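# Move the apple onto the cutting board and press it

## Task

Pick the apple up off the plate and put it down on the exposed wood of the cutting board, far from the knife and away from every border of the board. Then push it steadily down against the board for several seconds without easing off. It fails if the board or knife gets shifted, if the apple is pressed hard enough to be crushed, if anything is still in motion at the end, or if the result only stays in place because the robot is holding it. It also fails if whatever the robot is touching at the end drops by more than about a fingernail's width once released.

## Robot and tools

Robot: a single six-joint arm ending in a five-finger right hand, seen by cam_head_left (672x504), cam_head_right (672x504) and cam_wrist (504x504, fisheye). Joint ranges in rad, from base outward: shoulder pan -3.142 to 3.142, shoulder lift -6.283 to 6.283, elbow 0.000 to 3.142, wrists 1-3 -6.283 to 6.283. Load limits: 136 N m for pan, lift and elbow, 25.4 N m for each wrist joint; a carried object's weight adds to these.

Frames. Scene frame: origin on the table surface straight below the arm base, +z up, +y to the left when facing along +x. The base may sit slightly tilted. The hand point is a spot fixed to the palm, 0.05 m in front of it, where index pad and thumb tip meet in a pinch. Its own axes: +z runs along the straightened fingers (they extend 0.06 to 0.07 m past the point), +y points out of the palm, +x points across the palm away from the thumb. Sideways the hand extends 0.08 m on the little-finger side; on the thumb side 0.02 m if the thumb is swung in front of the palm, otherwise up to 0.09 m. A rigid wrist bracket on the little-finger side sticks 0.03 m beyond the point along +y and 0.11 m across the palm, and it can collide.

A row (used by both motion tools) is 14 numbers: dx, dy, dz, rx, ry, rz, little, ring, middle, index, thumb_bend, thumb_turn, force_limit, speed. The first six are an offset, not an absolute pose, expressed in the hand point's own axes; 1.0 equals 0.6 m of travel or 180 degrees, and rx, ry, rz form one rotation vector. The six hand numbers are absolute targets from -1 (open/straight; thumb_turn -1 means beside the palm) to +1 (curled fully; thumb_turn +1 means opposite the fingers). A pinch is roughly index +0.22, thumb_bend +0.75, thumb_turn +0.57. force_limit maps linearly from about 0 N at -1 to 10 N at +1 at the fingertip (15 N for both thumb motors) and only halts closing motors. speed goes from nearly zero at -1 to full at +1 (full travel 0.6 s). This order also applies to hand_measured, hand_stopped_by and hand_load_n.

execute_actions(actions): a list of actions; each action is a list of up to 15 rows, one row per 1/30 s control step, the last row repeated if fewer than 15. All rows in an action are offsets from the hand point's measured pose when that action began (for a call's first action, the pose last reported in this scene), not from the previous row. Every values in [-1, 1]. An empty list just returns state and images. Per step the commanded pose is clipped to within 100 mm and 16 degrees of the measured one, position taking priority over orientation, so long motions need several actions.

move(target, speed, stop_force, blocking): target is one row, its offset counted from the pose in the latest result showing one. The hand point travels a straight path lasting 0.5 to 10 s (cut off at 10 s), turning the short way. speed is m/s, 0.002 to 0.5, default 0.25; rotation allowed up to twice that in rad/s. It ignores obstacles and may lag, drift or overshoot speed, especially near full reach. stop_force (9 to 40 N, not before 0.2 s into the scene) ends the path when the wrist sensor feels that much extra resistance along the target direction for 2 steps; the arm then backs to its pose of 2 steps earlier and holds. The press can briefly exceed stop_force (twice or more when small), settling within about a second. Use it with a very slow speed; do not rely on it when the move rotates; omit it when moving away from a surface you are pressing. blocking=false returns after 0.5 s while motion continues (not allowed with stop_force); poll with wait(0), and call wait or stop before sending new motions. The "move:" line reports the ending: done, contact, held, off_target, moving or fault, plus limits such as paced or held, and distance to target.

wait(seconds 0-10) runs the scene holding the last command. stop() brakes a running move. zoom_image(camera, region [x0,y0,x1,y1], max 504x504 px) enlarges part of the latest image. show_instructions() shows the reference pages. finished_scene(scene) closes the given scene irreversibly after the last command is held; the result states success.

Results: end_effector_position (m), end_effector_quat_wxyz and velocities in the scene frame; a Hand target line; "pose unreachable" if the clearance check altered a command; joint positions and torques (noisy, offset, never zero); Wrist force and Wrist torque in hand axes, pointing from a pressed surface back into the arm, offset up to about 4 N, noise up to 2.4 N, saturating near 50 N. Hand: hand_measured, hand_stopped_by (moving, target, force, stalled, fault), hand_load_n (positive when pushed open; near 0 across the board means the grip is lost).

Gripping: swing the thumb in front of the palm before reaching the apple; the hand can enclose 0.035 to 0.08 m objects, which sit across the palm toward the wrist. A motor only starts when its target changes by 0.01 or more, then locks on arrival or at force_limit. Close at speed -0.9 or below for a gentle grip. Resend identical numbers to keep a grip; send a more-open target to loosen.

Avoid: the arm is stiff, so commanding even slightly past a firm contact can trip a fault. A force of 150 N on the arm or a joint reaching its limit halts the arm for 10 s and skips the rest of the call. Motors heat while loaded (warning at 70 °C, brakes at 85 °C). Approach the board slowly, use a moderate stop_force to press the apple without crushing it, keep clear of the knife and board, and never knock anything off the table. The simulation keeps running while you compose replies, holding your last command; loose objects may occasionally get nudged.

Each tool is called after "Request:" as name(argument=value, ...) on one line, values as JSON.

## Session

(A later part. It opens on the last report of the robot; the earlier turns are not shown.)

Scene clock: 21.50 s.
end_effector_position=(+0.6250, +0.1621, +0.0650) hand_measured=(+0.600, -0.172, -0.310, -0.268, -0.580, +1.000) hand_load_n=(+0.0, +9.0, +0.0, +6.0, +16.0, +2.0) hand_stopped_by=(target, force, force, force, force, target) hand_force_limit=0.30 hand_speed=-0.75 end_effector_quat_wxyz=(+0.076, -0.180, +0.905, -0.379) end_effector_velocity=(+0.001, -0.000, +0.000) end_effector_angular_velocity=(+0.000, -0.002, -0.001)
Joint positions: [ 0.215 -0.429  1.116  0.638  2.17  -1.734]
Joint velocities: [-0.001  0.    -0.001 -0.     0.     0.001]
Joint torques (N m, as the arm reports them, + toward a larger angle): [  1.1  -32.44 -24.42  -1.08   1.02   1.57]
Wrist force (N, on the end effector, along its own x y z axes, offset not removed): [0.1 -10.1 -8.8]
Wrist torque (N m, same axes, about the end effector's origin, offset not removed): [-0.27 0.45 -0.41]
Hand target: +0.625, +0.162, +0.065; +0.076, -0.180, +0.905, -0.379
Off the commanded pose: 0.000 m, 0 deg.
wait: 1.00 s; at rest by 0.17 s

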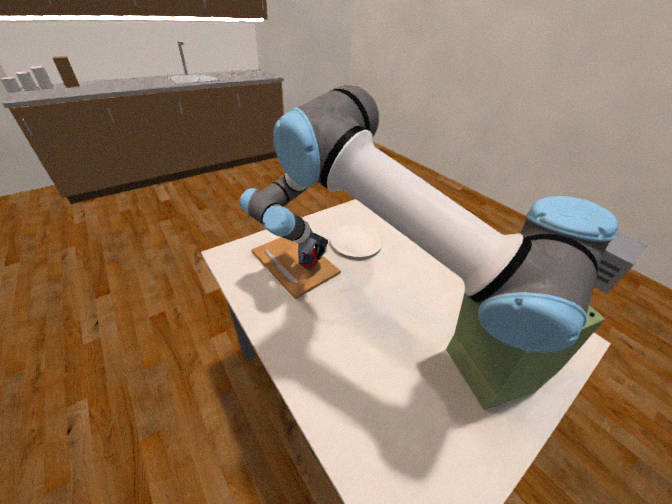

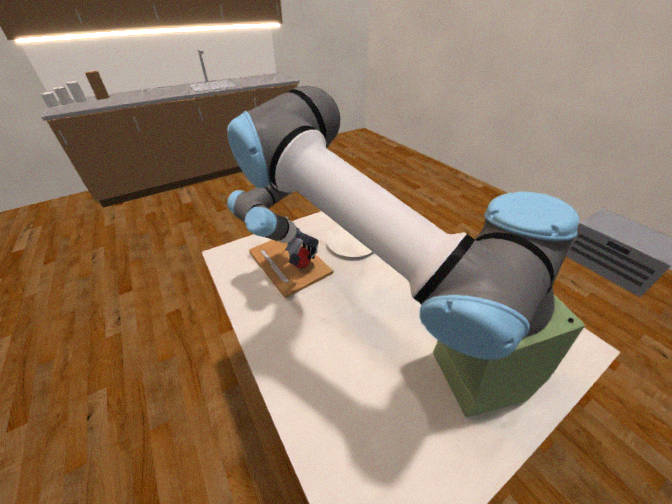

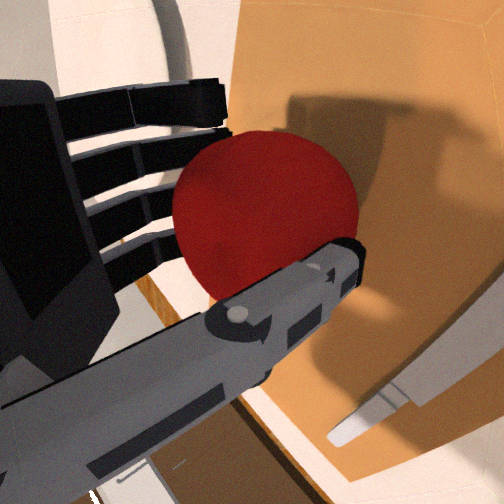

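Request:
wait(seconds=7)

Request:
move(target=[0, -0.0008, -0.0008, 0, 0, 0, -1, -1, -1, -1, -1, 1, -0.4, -0.5], speed=0.01)

Request:
move(target=[0, -0.095, -0.094, 0, 0, 0, -1, -1, -1, -1, -1, 1, -0.4, -0.5], speed=0.1)

Scene clock: 28.80 s.
end_effector_position=(+0.6250, +0.1621, +0.0650) hand_measured=(+0.600, -0.172, -0.310, -0.268, -0.580, +1.000) hand_load_n=(+0.0, +9.0, +0.0, +6.0, +16.0, +2.0) hand_stopped_by=(target, force, force, force, force, target) hand_force_limit=0.30 hand_speed=-0.75 end_effector_quat_wxyz=(+0.076, -0.180, +0.905, -0.379) end_effector_velocity=(+0.000, -0.001, -0.000) end_effector_angular_velocity=(+0.001, +0.000, -0.001)
Joint positions: [ 0.215 -0.429  1.116  0.638  2.17  -1.734]
Joint velocities: [-0.001  0.001 -0.001  0.    -0.001 -0.   ]
Joint torques (N m, as the arm reports them, + toward a larger angle): [  1.45 -32.88 -22.39  -0.78   1.12   1.23]
Wrist force (N, on the end effector, along its own x y z axes, offset not removed): [0.1 -9.8 -10.4]
Wrist torque (N m, same axes, about the end effector's origin, offset not removed): [-0.16 0.43 -0.40]
Hand target: +0.625, +0.162, +0.065; +0.076, -0.180, +0.905, -0.379
Off the commanded pose: 0.000 m, 0 deg.
wait: 7.00 s; at rest from the start

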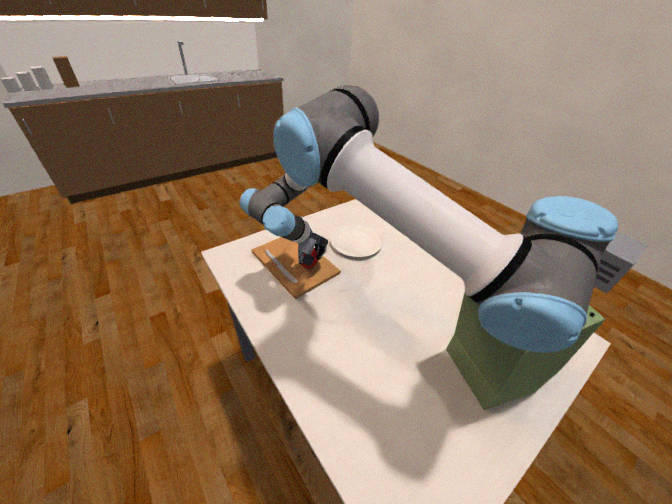

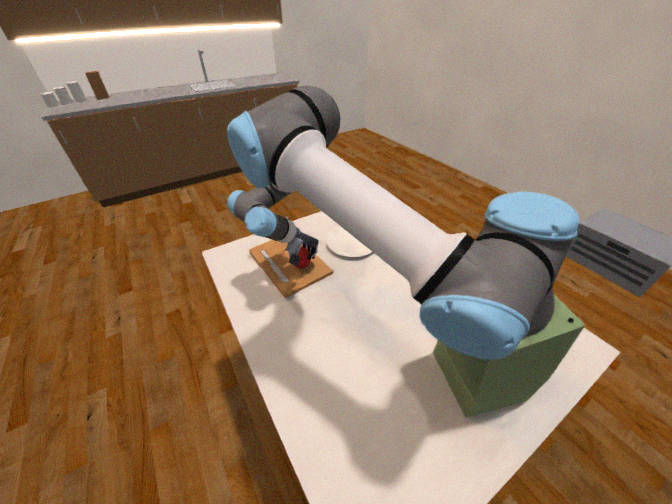

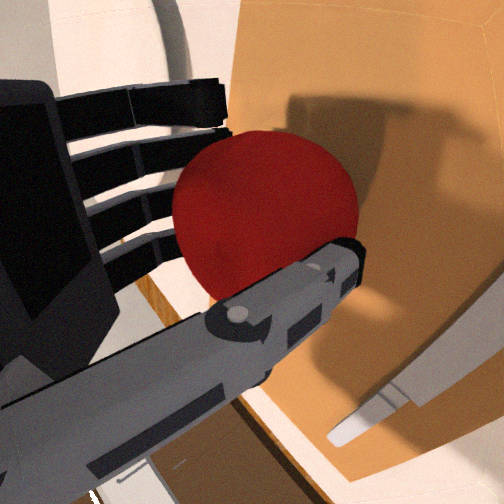

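Scene clock: 31.00 s.
end_effector_position=(+0.6250, +0.1621, +0.0657) hand_measured=(-1.000, -1.000, -1.000, -1.000, -1.000, +1.000) hand_load_n=(+0.0, +0.0, +0.0, +0.0, +0.0, +0.0) hand_stopped_by=(target, target, target, target, target, target) hand_force_limit=-0.40 hand_speed=-0.50 end_effector_quat_wxyz=(+0.076, -0.180, +0.905, -0.379) end_effector_velocity=(-0.002, +0.000, -0.001) end_effector_angular_velocity=(-0.000, +0.003, +0.000)
Joint positions: [ 0.215 -0.43   1.117  0.639  2.17  -1.734]
Joint velocities: [ 0.001 -0.     0.002  0.001 -0.001 -0.   ]
Joint torques (N m, as the arm reports them, + toward a larger angle): [-17.78 -55.83   1.47   3.93  -0.25  -1.12]
Wrist force (N, on the end effector, along its own x y z axes, offset not removed): [-1.9 -0.8 1.7]
Wrist torque (N m, same axes, about the end effector's origin, offset not removed): [-0.12 0.40 -0.24]
Hand target: +0.625, +0.162, +0.066; +0.076, -0.180, +0.905, -0.379
Off the commanded pose: 0.000 m, 0 deg.
move: done

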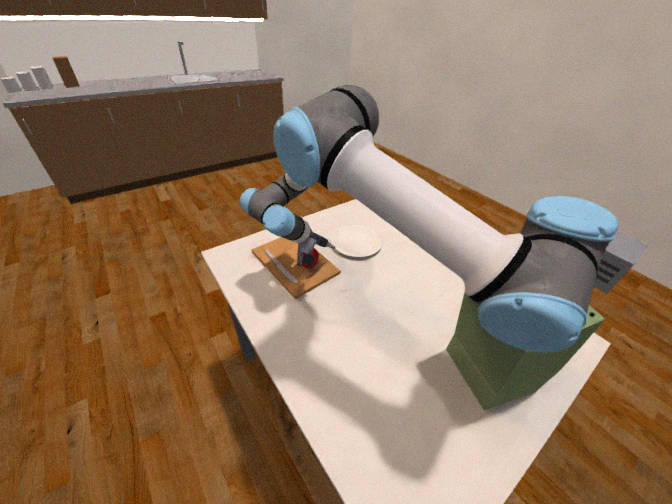

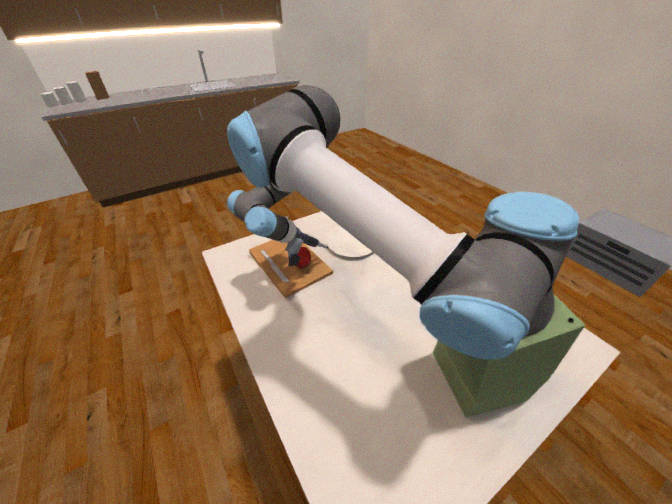

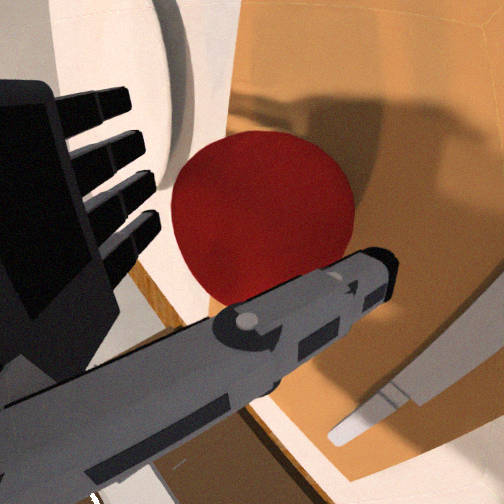

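Scene clock: 32.33 s.
end_effector_position=(+0.6249, +0.1624, +0.1455) hand_measured=(-1.000, -1.000, -1.000, -1.000, -1.000, +1.000) hand_load_n=(+0.0, +0.0, +0.0, +0.0, +0.0, +0.0) hand_stopped_by=(target, target, target, target, target, target) hand_force_limit=-0.40 hand_speed=-0.50 end_effector_quat_wxyz=(+0.076, -0.180, +0.905, -0.379) end_effector_velocity=(-0.000, -0.000, +0.002) end_effector_angular_velocity=(+0.000, +0.001, -0.001)
Joint positions: [ 0.19  -0.582  1.194  0.697  2.164 -1.763]
Joint velocities: [-0.001 -0.003  0.001  0.003 -0.    -0.001]
Joint torques (N m, as the arm reports them, + toward a larger angle): [-18.12 -52.5   -0.76   3.73  -0.6   -1.28]
Wrist force (N, on the end effector, along its own x y z axes, offset not removed): [-0.6 0.9 2.0]
Wrist torque (N m, same axes, about the end effector's origin, offset not removed): [0.14 0.19 -0.24]
Hand target: +0.625, +0.162, +0.146; +0.076, -0.180, +0.905, -0.379
Off the commanded pose: 0.000 m, 0 deg.
move: done

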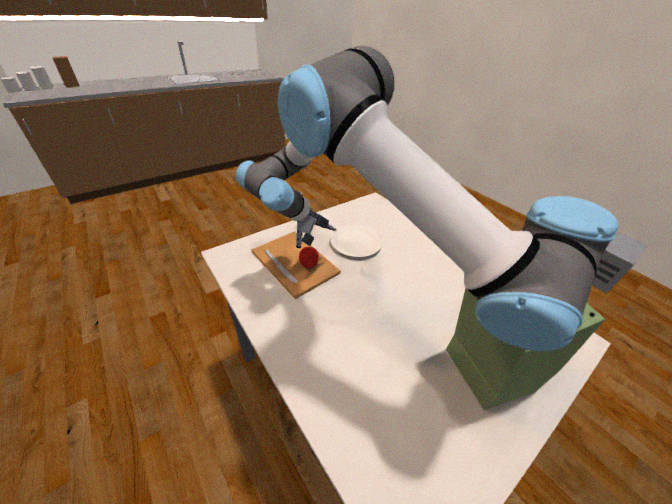

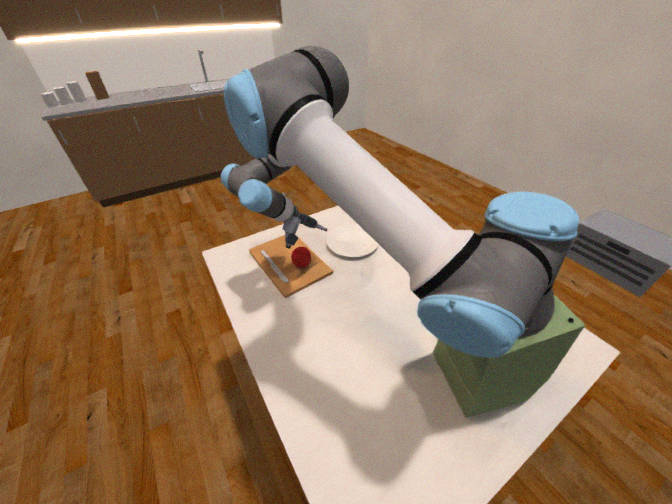

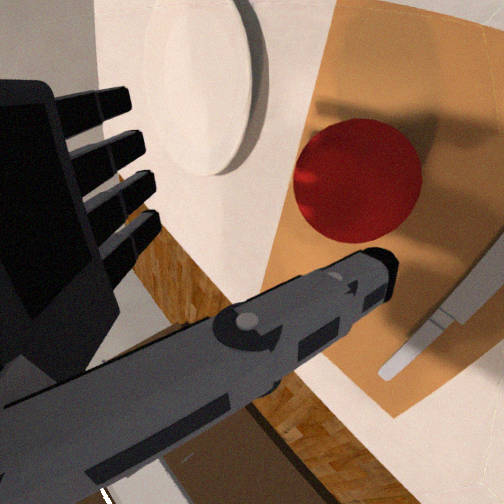

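Request:
finished_scene(scene=2)

The scene is finished: the task was done.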